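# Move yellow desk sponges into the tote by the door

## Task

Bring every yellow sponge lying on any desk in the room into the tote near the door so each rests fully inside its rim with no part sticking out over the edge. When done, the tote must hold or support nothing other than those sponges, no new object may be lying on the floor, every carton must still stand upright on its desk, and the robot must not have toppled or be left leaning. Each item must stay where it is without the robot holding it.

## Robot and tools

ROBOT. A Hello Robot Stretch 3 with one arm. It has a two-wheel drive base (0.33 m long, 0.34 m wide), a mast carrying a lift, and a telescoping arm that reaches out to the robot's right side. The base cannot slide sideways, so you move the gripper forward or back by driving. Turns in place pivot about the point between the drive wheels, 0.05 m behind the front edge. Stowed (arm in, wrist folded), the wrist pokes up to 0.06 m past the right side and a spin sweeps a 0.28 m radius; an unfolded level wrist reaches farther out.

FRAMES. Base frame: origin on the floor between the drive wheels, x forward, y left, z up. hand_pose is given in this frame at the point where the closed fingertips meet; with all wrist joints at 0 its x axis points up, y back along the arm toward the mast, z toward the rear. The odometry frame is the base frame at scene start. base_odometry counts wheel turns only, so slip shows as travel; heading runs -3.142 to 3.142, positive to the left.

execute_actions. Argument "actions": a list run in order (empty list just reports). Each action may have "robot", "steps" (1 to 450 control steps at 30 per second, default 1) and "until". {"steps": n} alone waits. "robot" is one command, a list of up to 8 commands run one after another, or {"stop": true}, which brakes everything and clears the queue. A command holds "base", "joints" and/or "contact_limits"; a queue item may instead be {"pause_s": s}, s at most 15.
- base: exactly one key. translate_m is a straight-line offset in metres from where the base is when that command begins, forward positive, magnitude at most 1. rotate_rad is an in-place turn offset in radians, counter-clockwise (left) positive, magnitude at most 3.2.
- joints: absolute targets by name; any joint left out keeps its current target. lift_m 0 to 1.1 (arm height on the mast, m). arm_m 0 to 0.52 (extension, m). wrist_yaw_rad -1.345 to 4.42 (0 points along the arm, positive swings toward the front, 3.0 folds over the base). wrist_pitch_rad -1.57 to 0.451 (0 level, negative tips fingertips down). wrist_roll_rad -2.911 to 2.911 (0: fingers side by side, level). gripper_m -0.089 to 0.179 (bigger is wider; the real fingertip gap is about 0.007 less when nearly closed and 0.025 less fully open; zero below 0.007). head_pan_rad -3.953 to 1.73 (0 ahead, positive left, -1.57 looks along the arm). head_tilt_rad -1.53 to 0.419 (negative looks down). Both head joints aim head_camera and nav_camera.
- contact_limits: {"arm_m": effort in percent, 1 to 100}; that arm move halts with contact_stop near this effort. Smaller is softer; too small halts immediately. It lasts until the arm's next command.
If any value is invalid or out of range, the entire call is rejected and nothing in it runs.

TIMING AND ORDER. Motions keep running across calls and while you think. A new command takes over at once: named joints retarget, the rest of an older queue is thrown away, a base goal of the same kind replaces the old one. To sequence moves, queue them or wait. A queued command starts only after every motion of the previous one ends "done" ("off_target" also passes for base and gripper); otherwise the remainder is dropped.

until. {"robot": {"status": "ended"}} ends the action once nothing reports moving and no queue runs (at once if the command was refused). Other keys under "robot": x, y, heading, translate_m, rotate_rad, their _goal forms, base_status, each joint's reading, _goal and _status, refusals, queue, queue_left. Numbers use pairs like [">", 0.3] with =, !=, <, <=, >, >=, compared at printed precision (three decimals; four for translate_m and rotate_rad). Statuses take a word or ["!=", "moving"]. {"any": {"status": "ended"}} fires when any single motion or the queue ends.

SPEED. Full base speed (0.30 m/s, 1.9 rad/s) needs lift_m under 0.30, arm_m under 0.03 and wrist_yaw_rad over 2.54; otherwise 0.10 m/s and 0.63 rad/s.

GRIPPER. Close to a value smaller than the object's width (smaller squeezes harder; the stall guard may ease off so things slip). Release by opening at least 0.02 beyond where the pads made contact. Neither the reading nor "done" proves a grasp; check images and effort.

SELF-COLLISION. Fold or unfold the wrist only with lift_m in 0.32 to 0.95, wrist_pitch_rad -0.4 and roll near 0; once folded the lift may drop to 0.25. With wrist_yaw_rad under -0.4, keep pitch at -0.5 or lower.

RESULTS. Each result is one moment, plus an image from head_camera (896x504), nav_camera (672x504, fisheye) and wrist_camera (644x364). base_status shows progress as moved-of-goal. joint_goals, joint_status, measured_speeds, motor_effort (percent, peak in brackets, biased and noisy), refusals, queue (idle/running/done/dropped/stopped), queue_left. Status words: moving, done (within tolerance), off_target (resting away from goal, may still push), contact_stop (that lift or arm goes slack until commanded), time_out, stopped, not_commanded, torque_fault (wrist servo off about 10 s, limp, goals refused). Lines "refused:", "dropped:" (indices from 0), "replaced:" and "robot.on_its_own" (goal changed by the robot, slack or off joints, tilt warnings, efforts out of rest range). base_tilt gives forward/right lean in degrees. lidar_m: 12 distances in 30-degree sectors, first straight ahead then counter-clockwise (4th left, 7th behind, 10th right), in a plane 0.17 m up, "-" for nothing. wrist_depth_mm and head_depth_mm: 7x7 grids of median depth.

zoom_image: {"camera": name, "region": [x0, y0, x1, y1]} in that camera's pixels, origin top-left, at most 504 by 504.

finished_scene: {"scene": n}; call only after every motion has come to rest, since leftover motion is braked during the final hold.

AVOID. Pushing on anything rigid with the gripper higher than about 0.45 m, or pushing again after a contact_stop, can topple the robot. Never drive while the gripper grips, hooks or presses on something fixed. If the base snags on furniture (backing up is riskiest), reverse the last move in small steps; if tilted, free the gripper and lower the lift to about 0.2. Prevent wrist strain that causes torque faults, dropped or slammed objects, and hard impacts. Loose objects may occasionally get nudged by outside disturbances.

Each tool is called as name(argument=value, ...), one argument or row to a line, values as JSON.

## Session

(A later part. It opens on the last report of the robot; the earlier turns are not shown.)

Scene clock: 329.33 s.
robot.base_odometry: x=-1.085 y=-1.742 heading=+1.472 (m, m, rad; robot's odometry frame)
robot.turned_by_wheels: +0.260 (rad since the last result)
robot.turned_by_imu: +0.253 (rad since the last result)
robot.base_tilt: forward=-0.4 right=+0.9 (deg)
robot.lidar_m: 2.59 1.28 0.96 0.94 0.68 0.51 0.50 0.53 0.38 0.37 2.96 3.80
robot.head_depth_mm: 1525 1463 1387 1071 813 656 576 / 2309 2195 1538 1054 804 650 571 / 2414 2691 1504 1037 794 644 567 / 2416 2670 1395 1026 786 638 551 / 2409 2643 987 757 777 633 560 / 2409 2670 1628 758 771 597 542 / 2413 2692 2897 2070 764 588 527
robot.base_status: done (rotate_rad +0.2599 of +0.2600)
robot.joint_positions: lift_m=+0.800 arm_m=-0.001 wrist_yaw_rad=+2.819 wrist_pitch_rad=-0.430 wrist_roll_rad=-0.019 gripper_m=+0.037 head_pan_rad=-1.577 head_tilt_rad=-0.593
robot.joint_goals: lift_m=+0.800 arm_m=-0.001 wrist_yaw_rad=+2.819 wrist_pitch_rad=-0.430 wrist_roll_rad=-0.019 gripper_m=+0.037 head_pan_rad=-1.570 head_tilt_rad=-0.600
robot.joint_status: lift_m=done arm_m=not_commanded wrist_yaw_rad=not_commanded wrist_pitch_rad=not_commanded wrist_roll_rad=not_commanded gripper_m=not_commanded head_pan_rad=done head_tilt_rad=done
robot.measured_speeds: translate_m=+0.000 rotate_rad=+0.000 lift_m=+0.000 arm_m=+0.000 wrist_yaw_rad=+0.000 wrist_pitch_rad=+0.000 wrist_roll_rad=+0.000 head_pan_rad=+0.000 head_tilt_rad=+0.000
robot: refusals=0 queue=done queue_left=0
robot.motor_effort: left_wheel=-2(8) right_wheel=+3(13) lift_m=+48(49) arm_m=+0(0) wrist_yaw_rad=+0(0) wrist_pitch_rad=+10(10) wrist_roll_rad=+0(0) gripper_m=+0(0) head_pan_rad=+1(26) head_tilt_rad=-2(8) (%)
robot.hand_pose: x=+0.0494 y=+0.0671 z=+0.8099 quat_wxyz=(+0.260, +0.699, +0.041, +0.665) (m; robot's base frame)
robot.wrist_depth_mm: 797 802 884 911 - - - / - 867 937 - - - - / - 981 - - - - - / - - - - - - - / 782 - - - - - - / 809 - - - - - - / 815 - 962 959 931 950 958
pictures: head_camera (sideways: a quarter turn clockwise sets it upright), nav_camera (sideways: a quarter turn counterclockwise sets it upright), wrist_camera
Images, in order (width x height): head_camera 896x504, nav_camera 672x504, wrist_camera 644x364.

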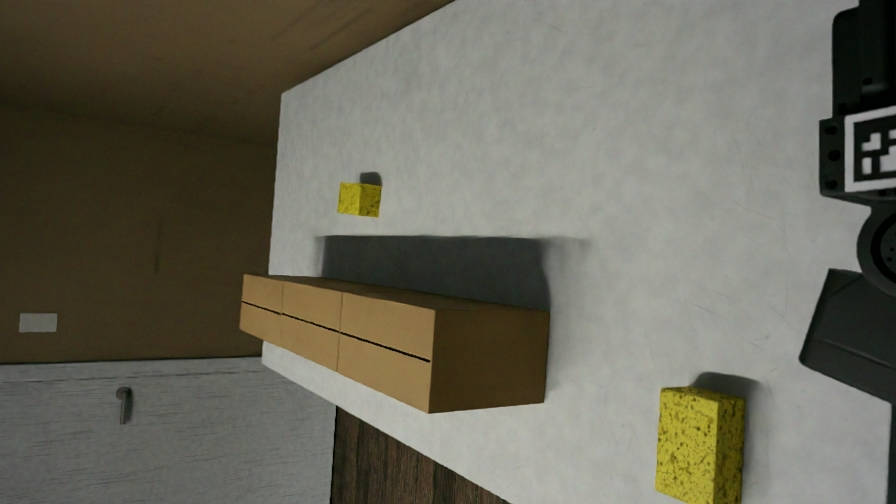

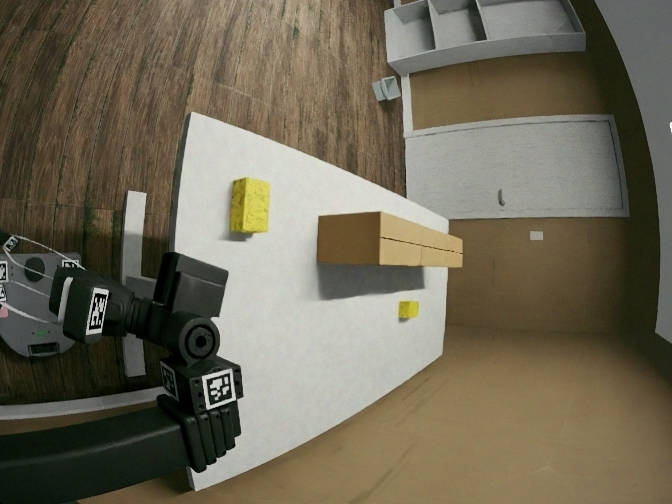

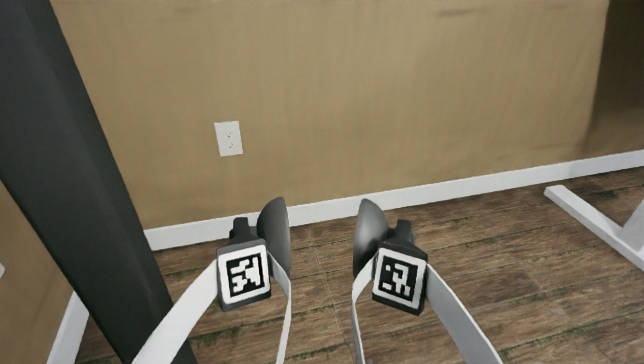

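zoom_image(
  camera="head_camera",
  region=[600, 304, 896, 504],
)

zoom_image(
  camera="head_camera",
  region=[300, 150, 420, 250],
)

zoom_image(
  camera="nav_camera",
  region=[100, 100, 340, 340],
)

Region (600, 304, 896, 504) of head_camera's 896x504 image, scaled by 1.703, with more detail than that image has; it fills the top 341 rows of this view, and the rest is white.

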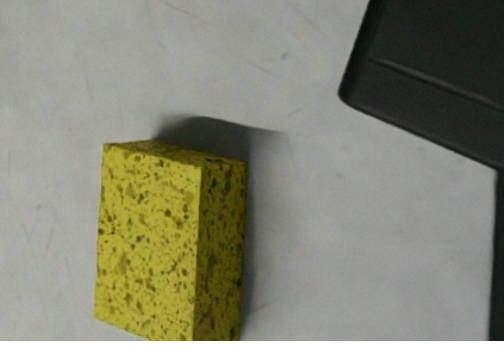

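Region (300, 150, 420, 250) of head_camera's 896x504 image, scaled by 4.200, with more detail than that image has.

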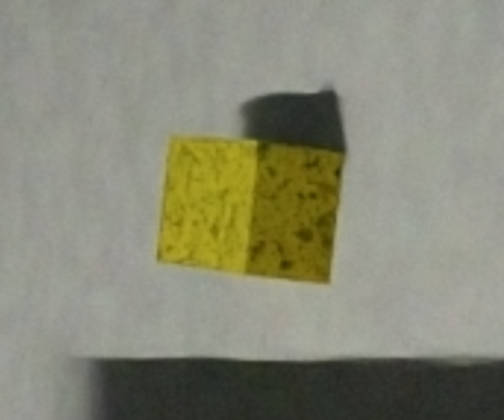

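Region (100, 100, 340, 340) of nav_camera's 672x504 image, scaled by 2.100, with more detail than that image has.

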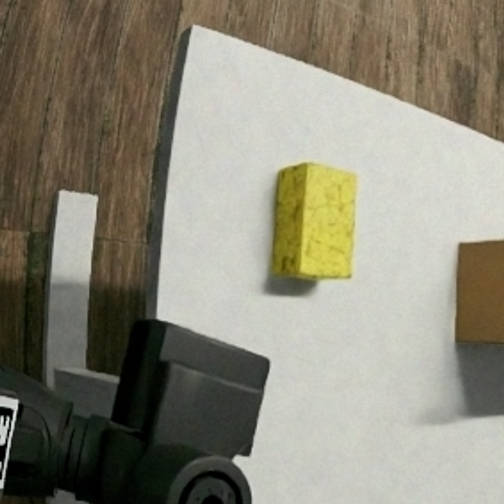

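execute_actions(
  actions=[
    {"robot": {"joints": {"lift_m": 0.83, "wrist_yaw_rad": 1.57, "arm_m": 0.2, "gripper_m": 0.13, "head_pan_rad": -1.3, "head_tilt_rad": -0.85}}, "steps": 450, "until": {"robot": {"status": "ended"}}},
  ],
)

Scene clock: 388.47 s.
robot.base_odometry: x=-1.085 y=-1.742 heading=+1.472 (m, m, rad; robot's odometry frame)
robot.turned_by_wheels: +0.000 (rad since the last result)
robot.turned_by_imu: -0.001 (rad since the last result)
robot.base_tilt: forward=-0.3 right=+0.9 (deg)
robot.lidar_m: 2.58 1.27 0.96 0.94 0.68 0.52 0.50 0.53 0.38 0.37 2.97 3.78
robot.head_depth_mm: 2356 1253 1001 743 654 560 1111 / 2314 956 953 - 651 574 1120 / 2476 823 737 809 642 590 1118 / 2636 2662 818 - 632 1172 1118 / 2691 2705 918 743 625 1192 1113 / 2781 2655 2087 737 615 1228 1108 / 2918 2587 2051 1694 633 1239 1100
robot.base_status: done (rotate_rad +0.2599 of +0.2600)
robot.joint_positions: lift_m=+0.830 arm_m=+0.200 wrist_yaw_rad=+1.572 wrist_pitch_rad=-0.430 wrist_roll_rad=-0.019 gripper_m=+0.130 head_pan_rad=-1.307 head_tilt_rad=-0.839
robot.joint_goals: lift_m=+0.830 arm_m=+0.200 wrist_yaw_rad=+1.570 wrist_pitch_rad=-0.430 wrist_roll_rad=-0.019 gripper_m=+0.130 head_pan_rad=-1.300 head_tilt_rad=-0.850
robot.joint_status: lift_m=done arm_m=done wrist_yaw_rad=done wrist_pitch_rad=not_commanded wrist_roll_rad=not_commanded gripper_m=done head_pan_rad=done head_tilt_rad=done
robot.measured_speeds: translate_m=+0.000 rotate_rad=+0.000 lift_m=+0.000 arm_m=+0.000 wrist_yaw_rad=+0.000 wrist_pitch_rad=+0.000 wrist_roll_rad=+0.000 head_pan_rad=+0.000 head_tilt_rad=+0.000
robot: refusals=0 queue=done queue_left=0
robot.motor_effort: left_wheel=-2(2) right_wheel=+3(3) lift_m=+47(46) arm_m=+4(6) wrist_yaw_rad=-2(4) wrist_pitch_rad=+10(10) wrist_roll_rad=+1(0) gripper_m=+1(87) head_pan_rad=+2(15) head_tilt_rad=-4(13) (%)
robot.hand_pose: x=+0.2015 y=-0.3445 z=+0.8399 quat_wxyz=(+0.599, +0.592, -0.375, +0.388) (m; robot's base frame)
robot.wrist_depth_mm: - - - - - - - / - - - - - - - / - - - - - - - / - - - - - - - / - - - - - - - / - - - 280 284 - 286 / 991 955 252 247 246 250 250
pictures: head_camera (sideways: a quarter turn clockwise sets it upright), nav_camera (sideways: a quarter turn counterclockwise sets it upright), wrist_camera
Images, in order (width x height): head_camera 896x504, nav_camera 672x504, wrist_camera 644x364.

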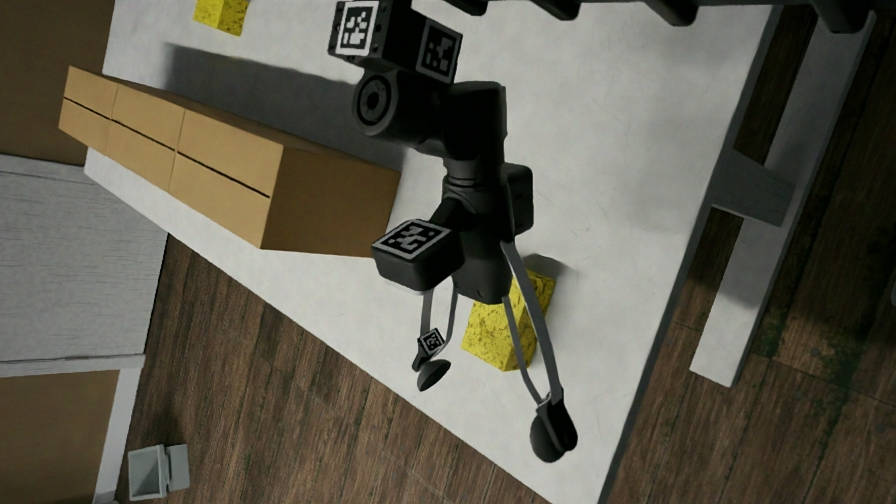

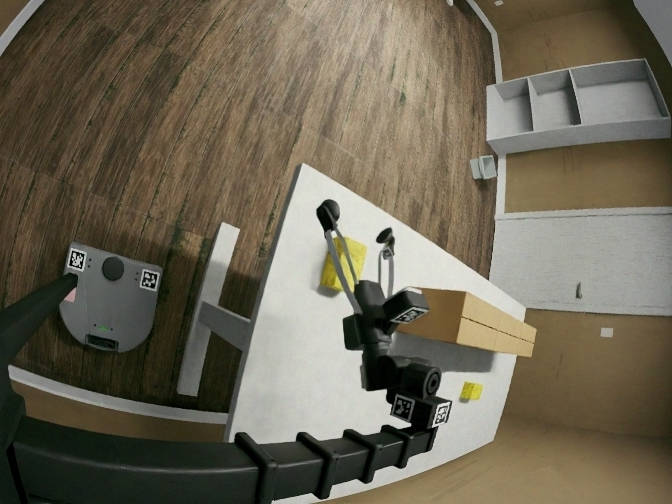

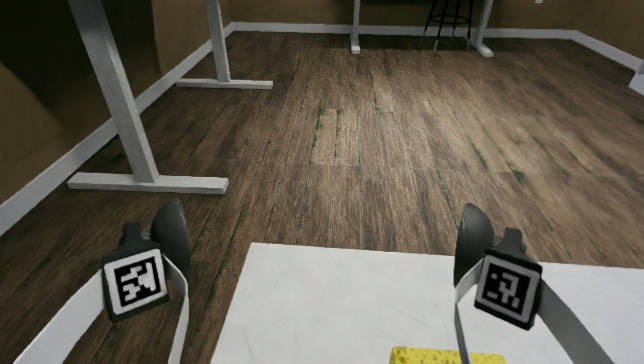

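execute_actions(
  actions=[
    {"robot": [{"joints": {"arm_m": 0.269}}, {"joints": {"wrist_pitch_rad": -0.8}}], "steps": 450, "until": {"robot": {"status": "ended"}}},
  ],
)

Scene clock: 427.17 s.
robot.base_odometry: x=-1.085 y=-1.742 heading=+1.472 (m, m, rad; robot's odometry frame)
robot.turned_by_wheels: +0.000 (rad since the last result)
robot.turned_by_imu: -0.001 (rad since the last result)
robot.base_tilt: forward=-0.3 right=+0.9 (deg)
robot.lidar_m: 2.58 1.28 0.97 0.94 0.68 0.51 0.50 0.53 0.38 0.37 2.97 3.82
robot.head_depth_mm: 2370 1253 1042 778 657 565 1111 / 2333 956 1020 732 650 573 1116 / 2473 823 732 721 645 590 1119 / 2621 2649 841 735 631 1168 1121 / 2712 2718 918 746 620 1192 1116 / 2798 2649 2065 738 627 1231 1110 / 2904 2583 2055 1695 637 1241 1100
robot.base_status: done (rotate_rad +0.2599 of +0.2600)
robot.joint_positions: lift_m=+0.830 arm_m=+0.269 wrist_yaw_rad=+1.572 wrist_pitch_rad=-0.808 wrist_roll_rad=-0.019 gripper_m=+0.130 head_pan_rad=-1.307 head_tilt_rad=-0.839
robot.joint_goals: lift_m=+0.830 arm_m=+0.269 wrist_yaw_rad=+1.570 wrist_pitch_rad=-0.800 wrist_roll_rad=-0.019 gripper_m=+0.130 head_pan_rad=-1.300 head_tilt_rad=-0.850
robot.joint_status: lift_m=done arm_m=done wrist_yaw_rad=done wrist_pitch_rad=done wrist_roll_rad=not_commanded gripper_m=done head_pan_rad=done head_tilt_rad=done
robot.measured_speeds: translate_m=+0.000 rotate_rad=+0.000 lift_m=+0.000 arm_m=+0.000 wrist_yaw_rad=+0.000 wrist_pitch_rad=+0.000 wrist_roll_rad=+0.000 head_pan_rad=+0.000 head_tilt_rad=+0.000
robot: refusals=0 queue=done queue_left=0
robot.motor_effort: left_wheel=-2(2) right_wheel=+3(3) lift_m=+48(48) arm_m=+4(7) wrist_yaw_rad=-2(3) wrist_pitch_rad=+5(11) wrist_roll_rad=+0(0) gripper_m=+1(1) head_pan_rad=+2(2) head_tilt_rad=-4(3) (%)
robot.hand_pose: x=+0.1382 y=-0.4136 z=+0.7665 quat_wxyz=(+0.659, +0.654, -0.256, +0.270) (m; robot's base frame)
robot.wrist_depth_mm: - - - - - - - / - - 285 285 - - - / - 266 257 256 258 257 259 / - 234 231 180 232 231 232 / 971 213 213 165 213 218 214 / 880 - 194 152 192 - 196 / 826 182 176 142 178 182 182
pictures: head_camera (sideways: a quarter turn clockwise sets it upright), nav_camera (sideways: a quarter turn counterclockwise sets it upright), wrist_camera
Images, in order (width x height): head_camera 896x504, nav_camera 672x504, wrist_camera 644x364.

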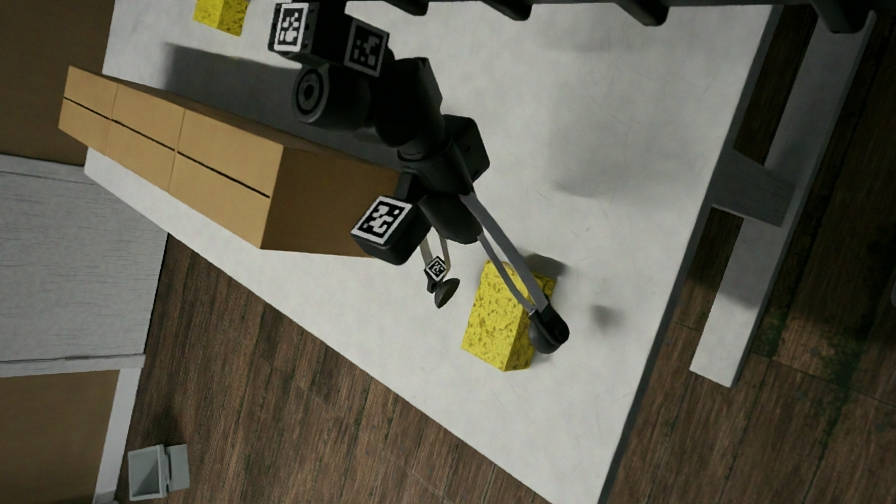

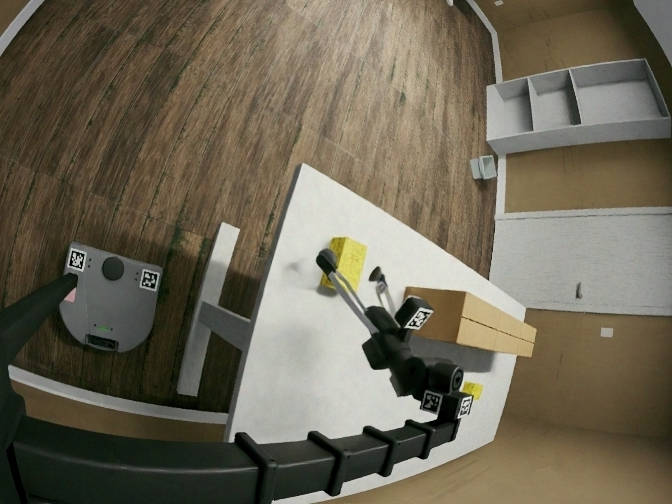

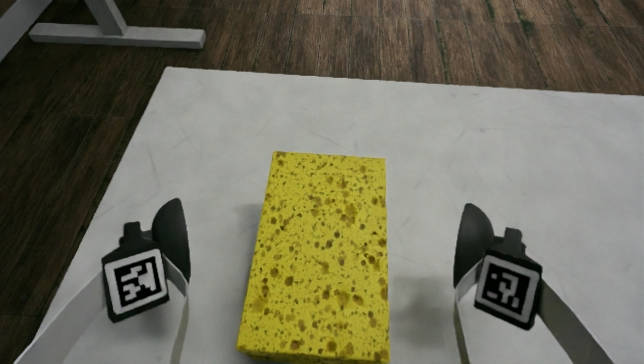

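execute_actions(
  actions=[
    {"robot": [{"joints": {"lift_m": 0.82}}, {"joints": {"gripper_m": 0.03}}, {"joints": {"lift_m": 0.87}}], "steps": 450, "until": {"robot": {"status": "ended"}}},
  ],
)

Scene clock: 443.57 s.
robot.base_odometry: x=-1.085 y=-1.742 heading=+1.472 (m, m, rad; robot's odometry frame)
robot.turned_by_wheels: +0.000 (rad since the last result)
robot.turned_by_imu: -0.001 (rad since the last result)
robot.base_tilt: forward=-0.4 right=+0.8 (deg)
robot.lidar_m: 2.59 1.27 0.96 0.94 0.68 0.51 0.50 0.53 0.38 0.37 2.97 3.79
robot.head_depth_mm: 2382 1301 - 779 657 567 1113 / 2325 950 - 749 650 574 1116 / 2463 821 715 726 642 589 1116 / 2614 2648 868 721 638 1169 1121 / 2709 2711 915 764 631 1190 1114 / 2819 2670 2074 740 626 1228 1109 / 2894 2595 2061 1690 636 1238 1097
robot.base_status: done (rotate_rad +0.2599 of +0.2600)
robot.joint_positions: lift_m=+0.870 arm_m=+0.269 wrist_yaw_rad=+1.572 wrist_pitch_rad=-0.811 wrist_roll_rad=-0.019 gripper_m=+0.031 head_pan_rad=-1.307 head_tilt_rad=-0.839
robot.joint_goals: lift_m=+0.870 arm_m=+0.269 wrist_yaw_rad=+1.570 wrist_pitch_rad=-0.800 wrist_roll_rad=-0.019 gripper_m=+0.030 head_pan_rad=-1.300 head_tilt_rad=-0.850
robot.joint_status: lift_m=done arm_m=done wrist_yaw_rad=done wrist_pitch_rad=done wrist_roll_rad=not_commanded gripper_m=done head_pan_rad=done head_tilt_rad=done
robot.measured_speeds: translate_m=+0.000 rotate_rad=+0.000 lift_m=+0.000 arm_m=+0.000 wrist_yaw_rad=+0.000 wrist_pitch_rad=+0.000 wrist_roll_rad=+0.000 head_pan_rad=+0.000 head_tilt_rad=+0.000
robot: refusals=0 queue=done queue_left=0
robot.motor_effort: left_wheel=-2(2) right_wheel=+3(3) lift_m=+47(47) arm_m=+4(4) wrist_yaw_rad=-3(2) wrist_pitch_rad=+6(6) wrist_roll_rad=+1(0) gripper_m=-14(94) head_pan_rad=+2(2) head_tilt_rad=-4(3) (%)
robot.hand_pose: x=+0.1377 y=-0.4136 z=+0.8062 quat_wxyz=(+0.659, +0.654, -0.255, +0.269) (m; robot's base frame)
robot.wrist_depth_mm: - - - - - - - / - - - - - - - / - - 309 306 309 309 310 / - - 278 167 275 280 278 / - 259 158 153 158 256 257 / 910 238 142 140 145 235 236 / 850 217 210 131 216 219 219
pictures: head_camera (sideways: a quarter turn clockwise sets it upright), nav_camera (sideways: a quarter turn counterclockwise sets it upright), wrist_camera
Images, in order (width x height): head_camera 896x504, nav_camera 672x504, wrist_camera 644x364.

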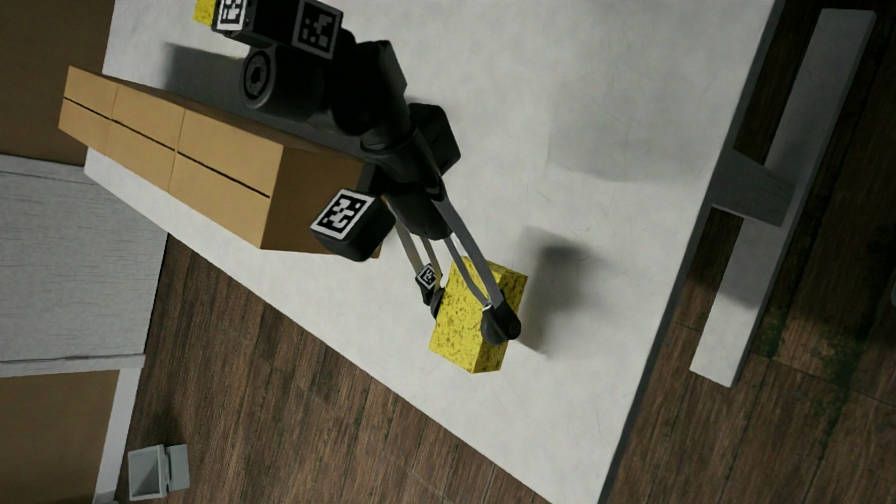

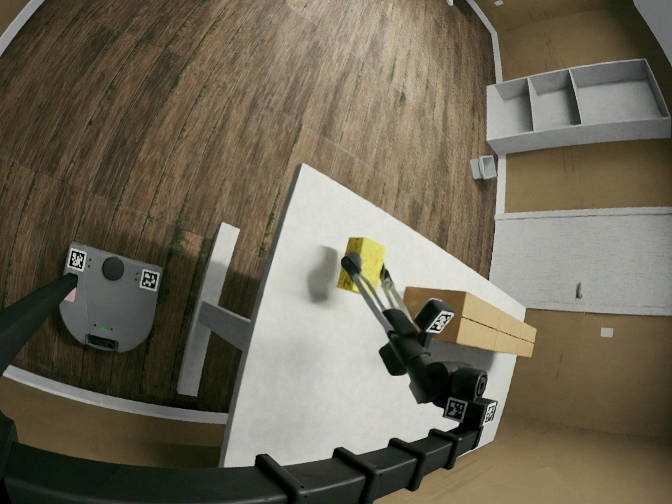

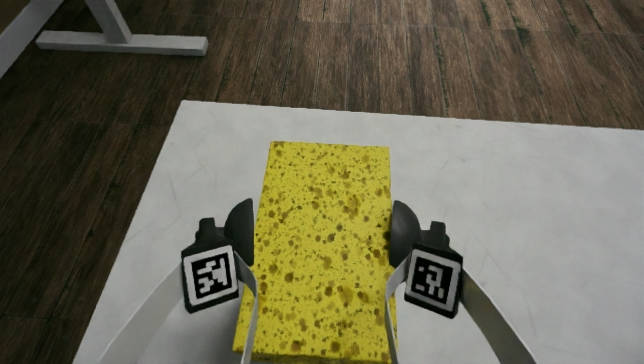

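execute_actions(
  actions=[
    {"robot": {"base": {"translate_m": 0.55}, "joints": {"arm_m": 0.0, "wrist_yaw_rad": 2.7, "wrist_pitch_rad": -0.4, "head_pan_rad": -0.3, "head_tilt_rad": -0.6}}, "steps": 200, "until": {"robot": {"arm_m": ["<", 0.012], "wrist_yaw_rad": [">", 2.4]}}},
    {"robot": {"joints": {"lift_m": 0.285}}, "steps": 300, "until": {"robot": {"lift_m": ["<", 0.296], "base_status": ["!=", "moving"]}}},
    {"robot": {"base": {"rotate_rad": -1.196}}, "steps": 200, "until": {"robot": {"status": "ended"}}},
  ],
)

Scene clock: 573.63 s.
robot.base_odometry: x=-1.031 y=-1.195 heading=+0.276 (m, m, rad; robot's odometry frame)
robot.turned_by_wheels: -1.196 (rad since the last result)
robot.turned_by_imu: -1.204 (rad since the last result)
robot.base_tilt: forward=-0.3 right=+0.8 (deg)
robot.lidar_m: 2.89 3.40 3.30 0.86 0.98 0.91 0.93 1.13 1.05 0.69 1.37 1.75
robot.head_depth_mm: 2378 2653 1340 1048 831 710 1213 / 2399 2674 2828 2242 1808 1463 1232 / 2417 2686 2957 2337 1787 1449 1222 / 2425 2688 2950 2289 1776 1436 1216 / 2458 2724 2946 2259 1744 1426 1206 / 2496 2767 2986 2234 1741 1413 1200 / 2531 2793 3003 2195 1713 1405 1188
robot.base_status: done (rotate_rad -1.1959 of -1.1960)
robot.joint_positions: lift_m=+0.285 arm_m=+0.000 wrist_yaw_rad=+2.697 wrist_pitch_rad=-0.423 wrist_roll_rad=-0.019 gripper_m=+0.031 head_pan_rad=-0.307 head_tilt_rad=-0.606
robot.joint_goals: lift_m=+0.285 arm_m=+0.000 wrist_yaw_rad=+2.700 wrist_pitch_rad=-0.400 wrist_roll_rad=-0.019 gripper_m=+0.030 head_pan_rad=-0.300 head_tilt_rad=-0.600
robot.joint_status: lift_m=done arm_m=done wrist_yaw_rad=done wrist_pitch_rad=done wrist_roll_rad=not_commanded gripper_m=done head_pan_rad=done head_tilt_rad=done
robot.measured_speeds: translate_m=+0.000 rotate_rad=+0.000 lift_m=+0.000 arm_m=+0.000 wrist_yaw_rad=+0.000 wrist_pitch_rad=+0.000 wrist_roll_rad=+0.000 head_pan_rad=+0.000 head_tilt_rad=+0.000
robot: refusals=0 queue=done queue_left=0
robot.motor_effort: left_wheel=+3(10) right_wheel=-4(11) lift_m=+36(47) arm_m=-3(3) wrist_yaw_rad=+3(5) wrist_pitch_rad=+14(15) wrist_roll_rad=+1(0) gripper_m=-13(13) head_pan_rad=+3(25) head_tilt_rad=+2(17) (%)
robot.hand_pose: x=+0.0749 y=+0.0567 z=+0.2968 quat_wxyz=(+0.298, +0.701, -0.004, +0.649) (m; robot's base frame)
robot.wrist_depth_mm: - - - - - - - / - - - - - - - / 828 840 849 885 866 903 855 / 679 680 694 168 662 709 702 / - 586 160 153 158 581 574 / - 500 140 140 145 496 497 / - - 132 131 422 436 429
pictures: head_camera (sideways: a quarter turn clockwise sets it upright), nav_camera (sideways: a quarter turn counterclockwise sets it upright), wrist_camera
Images, in order (width x height): head_camera 896x504, nav_camera 672x504, wrist_camera 644x364.

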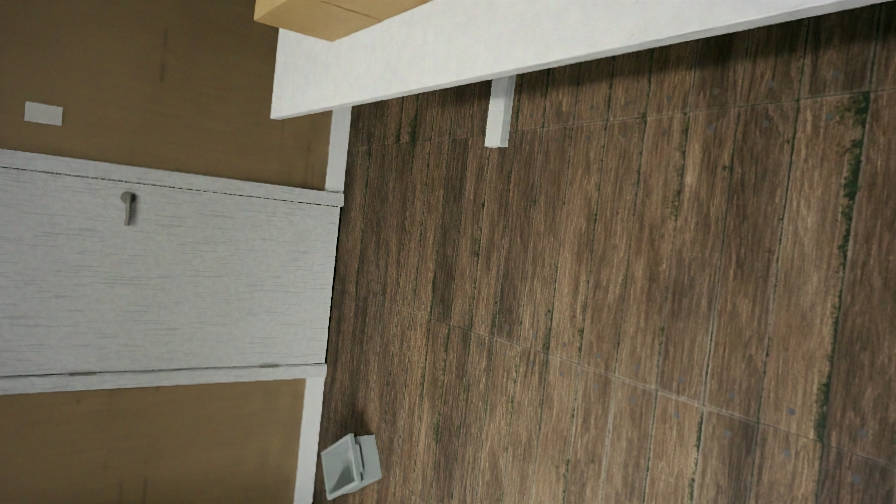

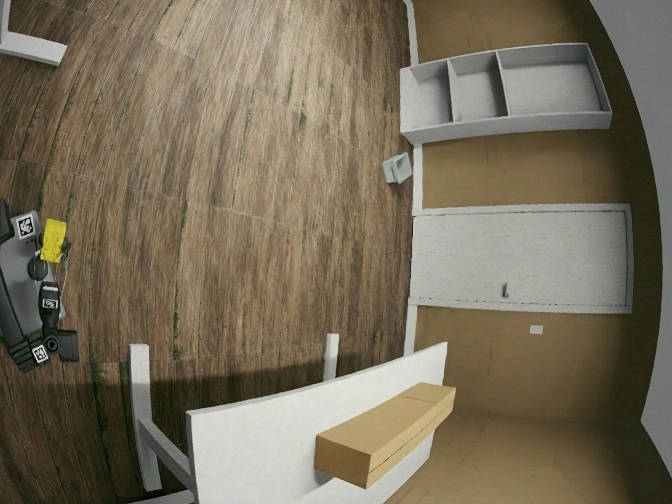

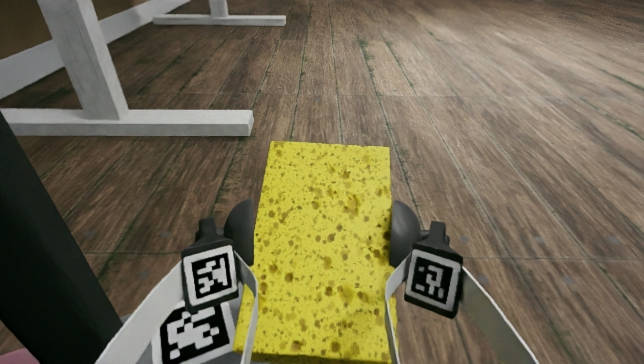

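zoom_image(
  camera="head_camera",
  region=[296, 414, 406, 504],
)

Region (296, 414, 406, 504) of head_camera's 896x504 image, scaled by 4.582, with more detail than that image has; it fills the top 412 rows of this view, and the rest is white.

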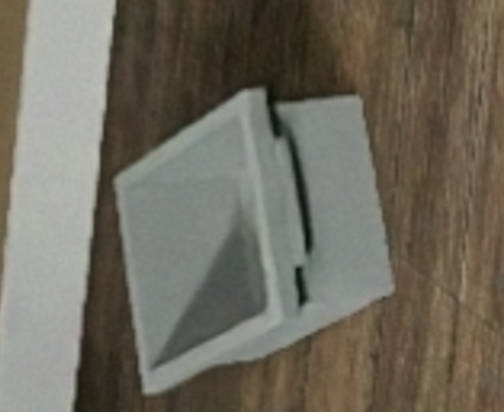

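execute_actions(
  actions=[
    {"robot": {"base": {"translate_m": 1.0}}, "steps": 450, "until": {"robot": {"x": [">", -0.4]}}},
    {"robot": {"base": {"translate_m": 1.0}}, "steps": 450, "until": {"robot": {"x": [">", 0.25]}}},
    {"robot": [{"base": {"translate_m": 0.69}, "joints": {"head_pan_rad": -0.95, "head_tilt_rad": -1.0}}, {"base": {"rotate_rad": 1.2}, "joints": {"lift_m": 0.34}}], "steps": 450, "until": {"robot": {"status": "ended"}}},
  ],
)

Scene clock: 657.23 s.
robot.base_odometry: x=+0.919 y=-0.643 heading=+1.476 (m, m, rad; robot's odometry frame)
robot.turned_by_wheels: +1.200 (rad since the last result)
robot.turned_by_imu: +1.213 (rad since the last result)
robot.base_tilt: forward=-0.3 right=+0.8 (deg)
robot.lidar_m: 2.31 2.76 2.57 2.29 2.00 1.94 1.45 1.34 1.02 0.99 0.93 1.46
robot.head_depth_mm: 938 1065 1233 1455 1391 1241 1122 / 1007 1152 1357 1536 1379 1231 1132 / 1051 1247 1500 1554 1343 1242 - / 925 1121 1434 1537 1358 1225 - / 1179 1150 1552 1510 1344 1206 1105 / 1315 1265 1633 1517 1331 1198 1093 / 1358 1738 1680 1495 1321 1186 1077
robot.base_status: done (rotate_rad +1.1999 of +1.2000)
robot.joint_positions: lift_m=+0.340 arm_m=+0.000 wrist_yaw_rad=+2.697 wrist_pitch_rad=-0.423 wrist_roll_rad=-0.019 gripper_m=+0.031 head_pan_rad=-0.943 head_tilt_rad=-0.988
robot.joint_goals: lift_m=+0.340 arm_m=+0.000 wrist_yaw_rad=+2.700 wrist_pitch_rad=-0.400 wrist_roll_rad=-0.019 gripper_m=+0.030 head_pan_rad=-0.950 head_tilt_rad=-1.000
robot.joint_status: lift_m=done arm_m=done wrist_yaw_rad=done wrist_pitch_rad=done wrist_roll_rad=not_commanded gripper_m=done head_pan_rad=done head_tilt_rad=done
robot.measured_speeds: translate_m=+0.000 rotate_rad=+0.000 lift_m=+0.000 arm_m=+0.000 wrist_yaw_rad=+0.000 wrist_pitch_rad=+0.000 wrist_roll_rad=+0.000 head_pan_rad=+0.000 head_tilt_rad=+0.000
robot: refusals=0 queue=done queue_left=0
robot.motor_effort: left_wheel=-2(10) right_wheel=+3(10) lift_m=+47(57) arm_m=-3(3) wrist_yaw_rad=+2(2) wrist_pitch_rad=+14(14) wrist_roll_rad=+1(0) gripper_m=-14(13) head_pan_rad=-2(24) head_tilt_rad=-4(21) (%)
robot.hand_pose: x=+0.0749 y=+0.0568 z=+0.3514 quat_wxyz=(+0.297, +0.701, -0.004, +0.649) (m; robot's base frame)
robot.wrist_depth_mm: - - - - - - - / - - - - - - - / 968 979 - - - - - / 784 783 784 167 759 790 810 / - 640 159 152 158 665 662 / - 561 143 140 145 565 567 / - - 134 130 481 493 495
pictures: head_camera (sideways: a quarter turn clockwise sets it upright), nav_camera (sideways: a quarter turn counterclockwise sets it upright), wrist_camera
Images, in order (width x height): head_camera 896x504, nav_camera 672x504, wrist_camera 644x364.

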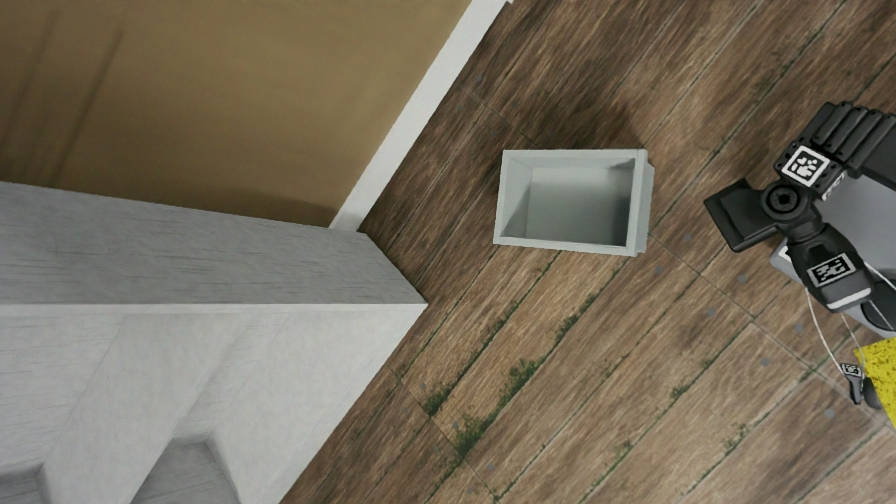

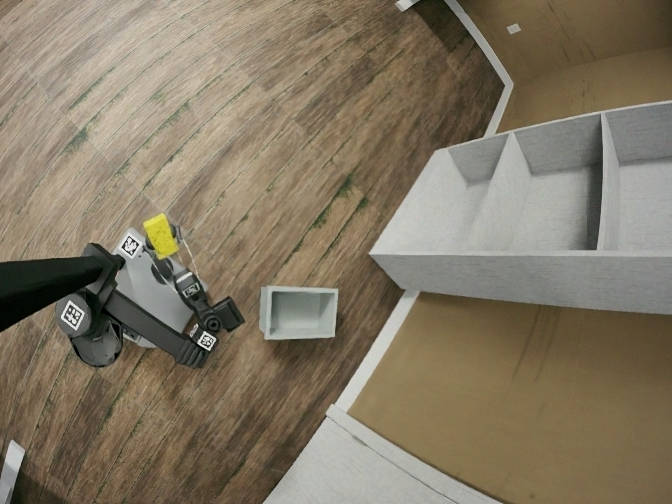

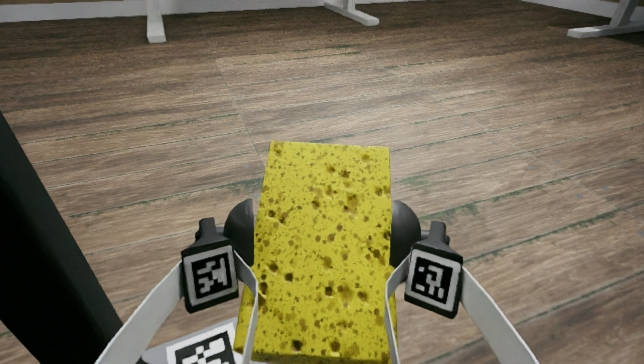

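zoom_image(
  camera="head_camera",
  region=[470, 120, 896, 420],
)

Region (470, 120, 896, 420) of head_camera's 896x504 image, scaled by 1.183, with more detail than that image has; it fills the top 355 rows of this view, and the rest is white.

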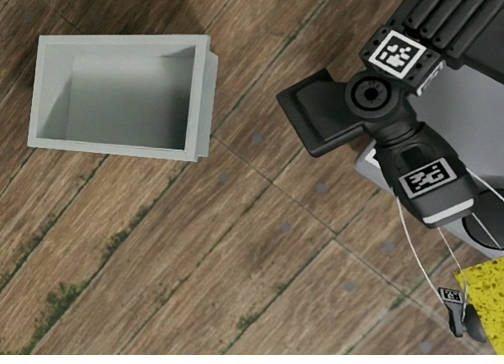

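execute_actions(
  actions=[
    {"robot": {"base": {"translate_m": 0.162}, "joints": {"wrist_yaw_rad": 0.6, "arm_m": 0.287, "head_pan_rad": -1.35, "head_tilt_rad": -1.05}}, "steps": 200, "until": {"robot": {"wrist_yaw_rad": ["<", 1.6]}}},
    {"robot": {"joints": {"wrist_pitch_rad": -0.8, "lift_m": 0.22}}, "steps": 300, "until": {"robot": {"status": "ended"}}},
  ],
)

Scene clock: 704.67 s.
robot.base_odometry: x=+0.935 y=-0.481 heading=+1.476 (m, m, rad; robot's odometry frame)
robot.turned_by_wheels: +0.000 (rad since the last result)
robot.turned_by_imu: -0.001 (rad since the last result)
robot.base_tilt: forward=-0.3 right=+0.9 (deg)
robot.lidar_m: 2.16 2.62 2.50 2.29 2.12 2.11 1.61 1.35 1.02 1.03 0.84 1.43
robot.head_depth_mm: 906 1070 1287 1503 1362 1229 1120 / 934 1112 1364 1514 1349 1215 1114 / 966 1151 1424 1504 1302 1211 - / 995 1191 1495 1510 1304 1215 - / 1029 1246 1545 1476 1325 1197 1100 / 936 1060 1273 1438 1310 1187 1080 / 788 1025 1489 1437 1303 1174 1077
robot.base_status: done (translate_m +0.1620 of +0.1620)
robot.joint_positions: lift_m=+0.220 arm_m=+0.287 wrist_yaw_rad=+0.602 wrist_pitch_rad=-0.811 wrist_roll_rad=-0.019 gripper_m=+0.031 head_pan_rad=-1.343 head_tilt_rad=-1.037
robot.joint_goals: lift_m=+0.220 arm_m=+0.287 wrist_yaw_rad=+0.600 wrist_pitch_rad=-0.800 wrist_roll_rad=-0.019 gripper_m=+0.030 head_pan_rad=-1.350 head_tilt_rad=-1.050
robot.joint_status: lift_m=done arm_m=done wrist_yaw_rad=done wrist_pitch_rad=done wrist_roll_rad=not_commanded gripper_m=done head_pan_rad=done head_tilt_rad=done
robot.measured_speeds: translate_m=+0.000 rotate_rad=+0.000 lift_m=+0.000 arm_m=+0.000 wrist_yaw_rad=+0.000 wrist_pitch_rad=+0.000 wrist_roll_rad=+0.000 head_pan_rad=+0.000 head_tilt_rad=+0.000
robot: refusals=0 queue=done queue_left=0
robot.motor_effort: left_wheel=-2(3) right_wheel=+3(9) lift_m=+35(46) arm_m=+4(5) wrist_yaw_rad=-2(4) wrist_pitch_rad=+6(14) wrist_roll_rad=+0(0) gripper_m=-13(13) head_pan_rad=-2(19) head_tilt_rad=-4(10) (%)
robot.hand_pose: x=+0.0685 y=-0.5629 z=+0.1566 quat_wxyz=(+0.709, +0.460, -0.531, -0.070) (m; robot's base frame)
robot.wrist_depth_mm: 488 476 483 498 497 474 412 / 443 442 438 439 442 443 430 / 395 393 389 393 398 399 397 / 356 361 353 166 234 229 364 / 329 327 159 152 158 252 328 / 302 303 142 141 146 230 295 / 280 283 169 130 275 227 187
pictures: head_camera (sideways: a quarter turn clockwise sets it upright), nav_camera (sideways: a quarter turn counterclockwise sets it upright), wrist_camera
Images, in order (width x height): head_camera 896x504, nav_camera 672x504, wrist_camera 644x364.

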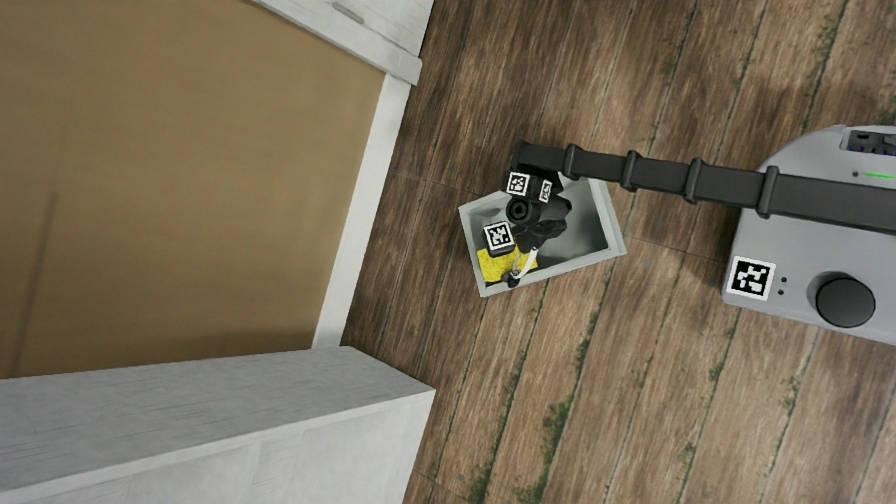

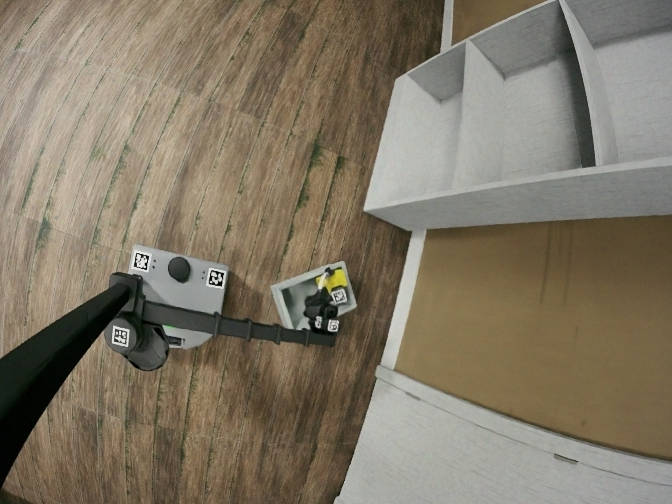

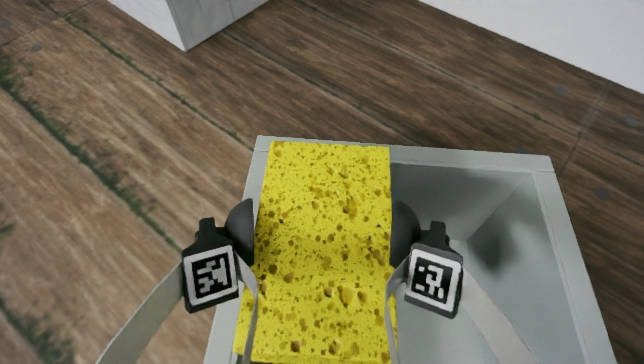

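execute_actions(
  actions=[
    {"robot": {"base": {"translate_m": -0.056}, "joints": {"arm_m": 0.302}}, "steps": 200, "until": {"robot": {"status": "ended"}}},
    {"robot": {"joints": {"lift_m": 0.15}}, "steps": 200, "until": {"robot": {"status": "ended"}}},
  ],
)

Scene clock: 733.87 s.
robot.base_odometry: x=+0.929 y=-0.537 heading=+1.476 (m, m, rad; robot's odometry frame)
robot.turned_by_wheels: +0.000 (rad since the last result)
robot.turned_by_imu: -0.001 (rad since the last result)
robot.base_tilt: forward=-0.3 right=+0.9 (deg)
robot.lidar_m: 2.21 2.66 2.52 2.29 2.07 2.05 1.56 1.35 1.01 1.01 0.87 1.47
robot.head_depth_mm: 907 1059 1270 1507 1361 1230 1122 / 933 1106 1355 1510 1359 1219 1114 / 961 1146 1422 1506 1305 1220 - / 991 1189 1486 1495 1290 1215 - / 1028 1237 1566 1484 1316 1198 1096 / 1022 1175 1380 1449 1309 1182 1083 / 858 981 1454 1433 1301 1177 1076
robot.base_status: done (translate_m -0.0560 of -0.0560)
robot.joint_positions: lift_m=+0.150 arm_m=+0.302 wrist_yaw_rad=+0.602 wrist_pitch_rad=-0.811 wrist_roll_rad=-0.019 gripper_m=+0.031 head_pan_rad=-1.343 head_tilt_rad=-1.037
robot.joint_goals: lift_m=+0.150 arm_m=+0.302 wrist_yaw_rad=+0.600 wrist_pitch_rad=-0.800 wrist_roll_rad=-0.019 gripper_m=+0.030 head_pan_rad=-1.350 head_tilt_rad=-1.050
robot.joint_status: lift_m=done arm_m=done wrist_yaw_rad=done wrist_pitch_rad=done wrist_roll_rad=not_commanded gripper_m=done head_pan_rad=done head_tilt_rad=done
robot.measured_speeds: translate_m=+0.000 rotate_rad=+0.000 lift_m=+0.000 arm_m=+0.000 wrist_yaw_rad=+0.000 wrist_pitch_rad=+0.000 wrist_roll_rad=+0.000 head_pan_rad=+0.000 head_tilt_rad=+0.000
robot: refusals=0 queue=done queue_left=0
robot.motor_effort: left_wheel=-2(6) right_wheel=+3(4) lift_m=+36(37) arm_m=+4(4) wrist_yaw_rad=-2(2) wrist_pitch_rad=+7(6) wrist_roll_rad=+1(1) gripper_m=-14(14) head_pan_rad=-3(3) head_tilt_rad=-5(5) (%)
robot.hand_pose: x=+0.0685 y=-0.5778 z=+0.0865 quat_wxyz=(+0.709, +0.460, -0.531, -0.070) (m; robot's base frame)
robot.wrist_depth_mm: 386 380 384 381 387 385 377 / 337 186 200 192 188 178 344 / 301 166 231 221 217 161 307 / 142 171 264 166 234 145 278 / 130 174 158 152 158 141 257 / 132 166 142 141 145 129 231 / 134 197 209 130 209 127 112
pictures: head_camera (sideways: a quarter turn clockwise sets it upright), nav_camera (sideways: a quarter turn counterclockwise sets it upright), wrist_camera
Images, in order (width x height): head_camera 896x504, nav_camera 672x504, wrist_camera 644x364.

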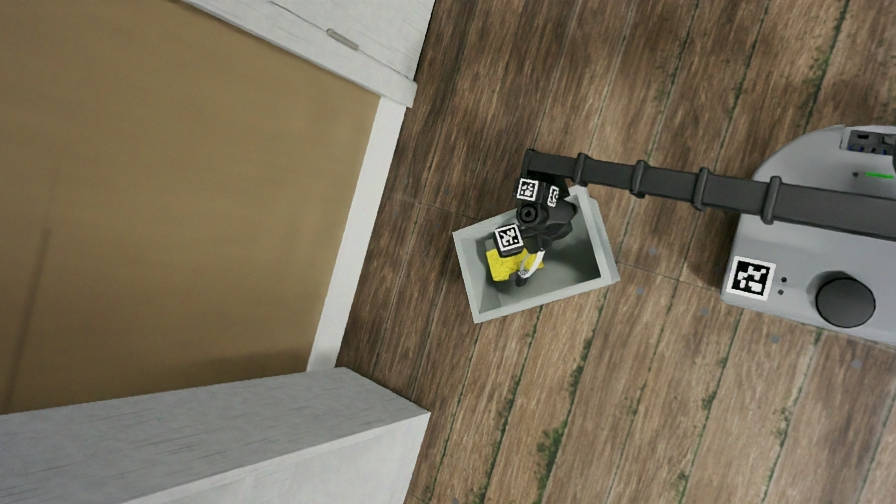

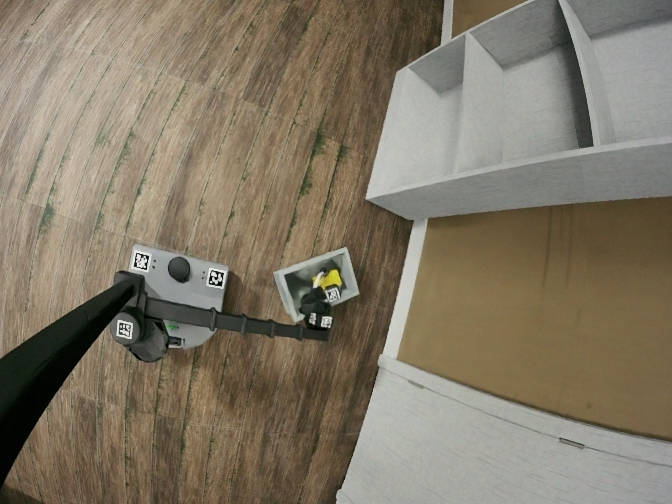

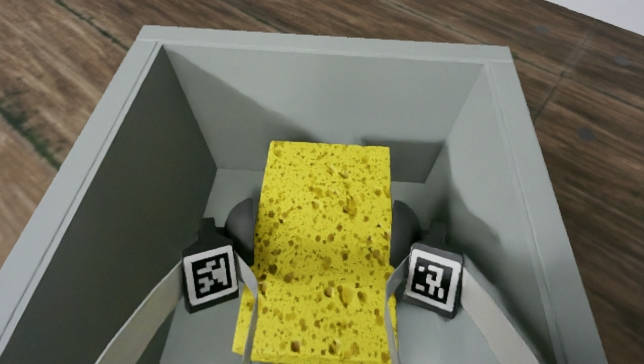

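execute_actions(
  actions=[
    {"robot": [{"joints": {"lift_m": 0.112, "arm_m": 0.322, "wrist_yaw_rad": 0.67}}, {"joints": {"gripper_m": 0.1}}], "steps": 300, "until": {"robot": {"status": "ended"}}},
  ],
)

Scene clock: 764.83 s.
robot.base_odometry: x=+0.929 y=-0.537 heading=+1.476 (m, m, rad; robot's odometry frame)
robot.turned_by_wheels: +0.000 (rad since the last result)
robot.turned_by_imu: -0.001 (rad since the last result)
robot.base_tilt: forward=-0.3 right=+0.8 (deg)
robot.lidar_m: 2.21 2.67 2.52 2.28 2.06 2.05 1.56 1.35 1.02 1.01 0.87 1.48
robot.head_depth_mm: 906 1060 1272 1499 1367 1228 1117 / 931 1104 1354 1514 1356 1222 1113 / 961 1140 1422 1506 1304 1219 - / 992 1192 1498 1486 1288 1216 - / 1025 1236 1561 1483 1324 1200 1102 / 1022 1180 1384 1449 1311 1185 1082 / 858 981 1455 1435 1301 1174 1076
robot.base_status: done (translate_m -0.0560 of -0.0560)
robot.joint_positions: lift_m=+0.112 arm_m=+0.322 wrist_yaw_rad=+0.667 wrist_pitch_rad=-0.811 wrist_roll_rad=-0.019 gripper_m=+0.100 head_pan_rad=-1.343 head_tilt_rad=-1.037
robot.joint_goals: lift_m=+0.112 arm_m=+0.322 wrist_yaw_rad=+0.670 wrist_pitch_rad=-0.800 wrist_roll_rad=-0.019 gripper_m=+0.100 head_pan_rad=-1.350 head_tilt_rad=-1.050
robot.joint_status: lift_m=done arm_m=done wrist_yaw_rad=done wrist_pitch_rad=done wrist_roll_rad=not_commanded gripper_m=done head_pan_rad=done head_tilt_rad=done
robot.measured_speeds: translate_m=+0.000 rotate_rad=+0.000 lift_m=+0.000 arm_m=+0.000 wrist_yaw_rad=+0.000 wrist_pitch_rad=+0.000 wrist_roll_rad=+0.000 head_pan_rad=+0.000 head_tilt_rad=+0.000
robot: refusals=0 queue=done queue_left=0
robot.motor_effort: left_wheel=-2(2) right_wheel=+3(3) lift_m=+35(34) arm_m=+4(6) wrist_yaw_rad=+3(4) wrist_pitch_rad=+7(7) wrist_roll_rad=+0(0) gripper_m=+1(87) head_pan_rad=-3(3) head_tilt_rad=-5(5) (%)
robot.hand_pose: x=+0.0768 y=-0.5917 z=+0.0485 quat_wxyz=(+0.711, +0.477, -0.515, -0.047) (m; robot's base frame)
robot.wrist_depth_mm: 305 152 155 148 142 137 316 / 122 159 182 172 164 150 120 / 125 163 216 206 195 155 106 / 128 168 227 177 222 148 98 / 132 164 208 164 205 132 91 / 135 156 187 150 190 118 89 / 131 177 175 139 177 140 86
pictures: head_camera (sideways: a quarter turn clockwise sets it upright), nav_camera (sideways: a quarter turn counterclockwise sets it upright), wrist_camera
Images, in order (width x height): head_camera 896x504, nav_camera 672x504, wrist_camera 644x364.

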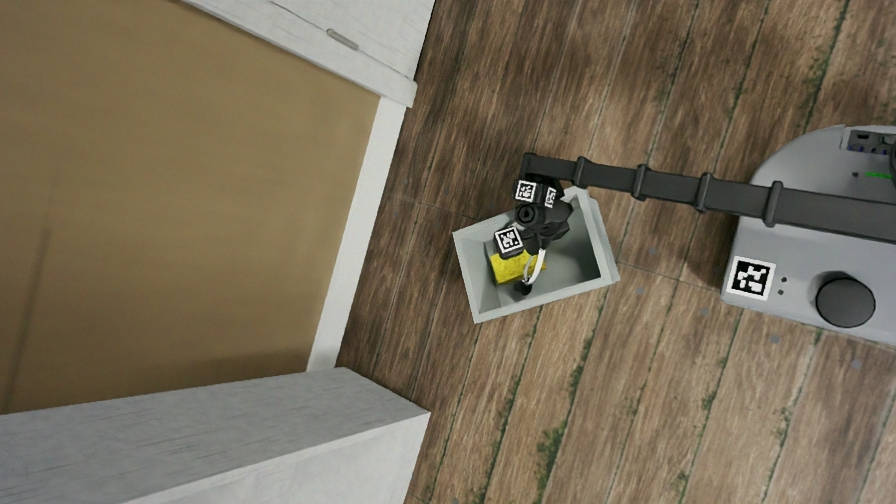

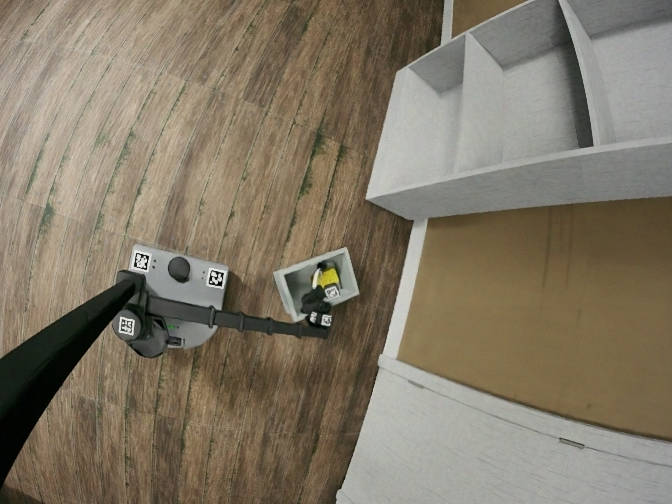

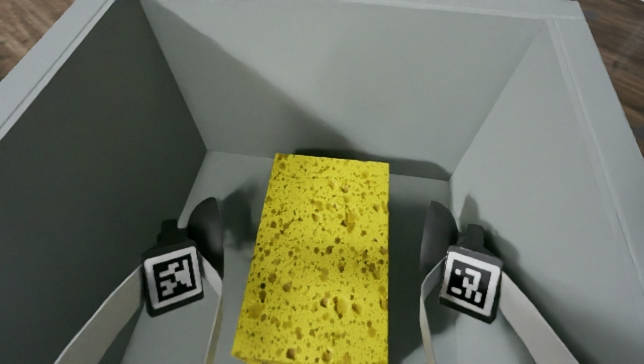

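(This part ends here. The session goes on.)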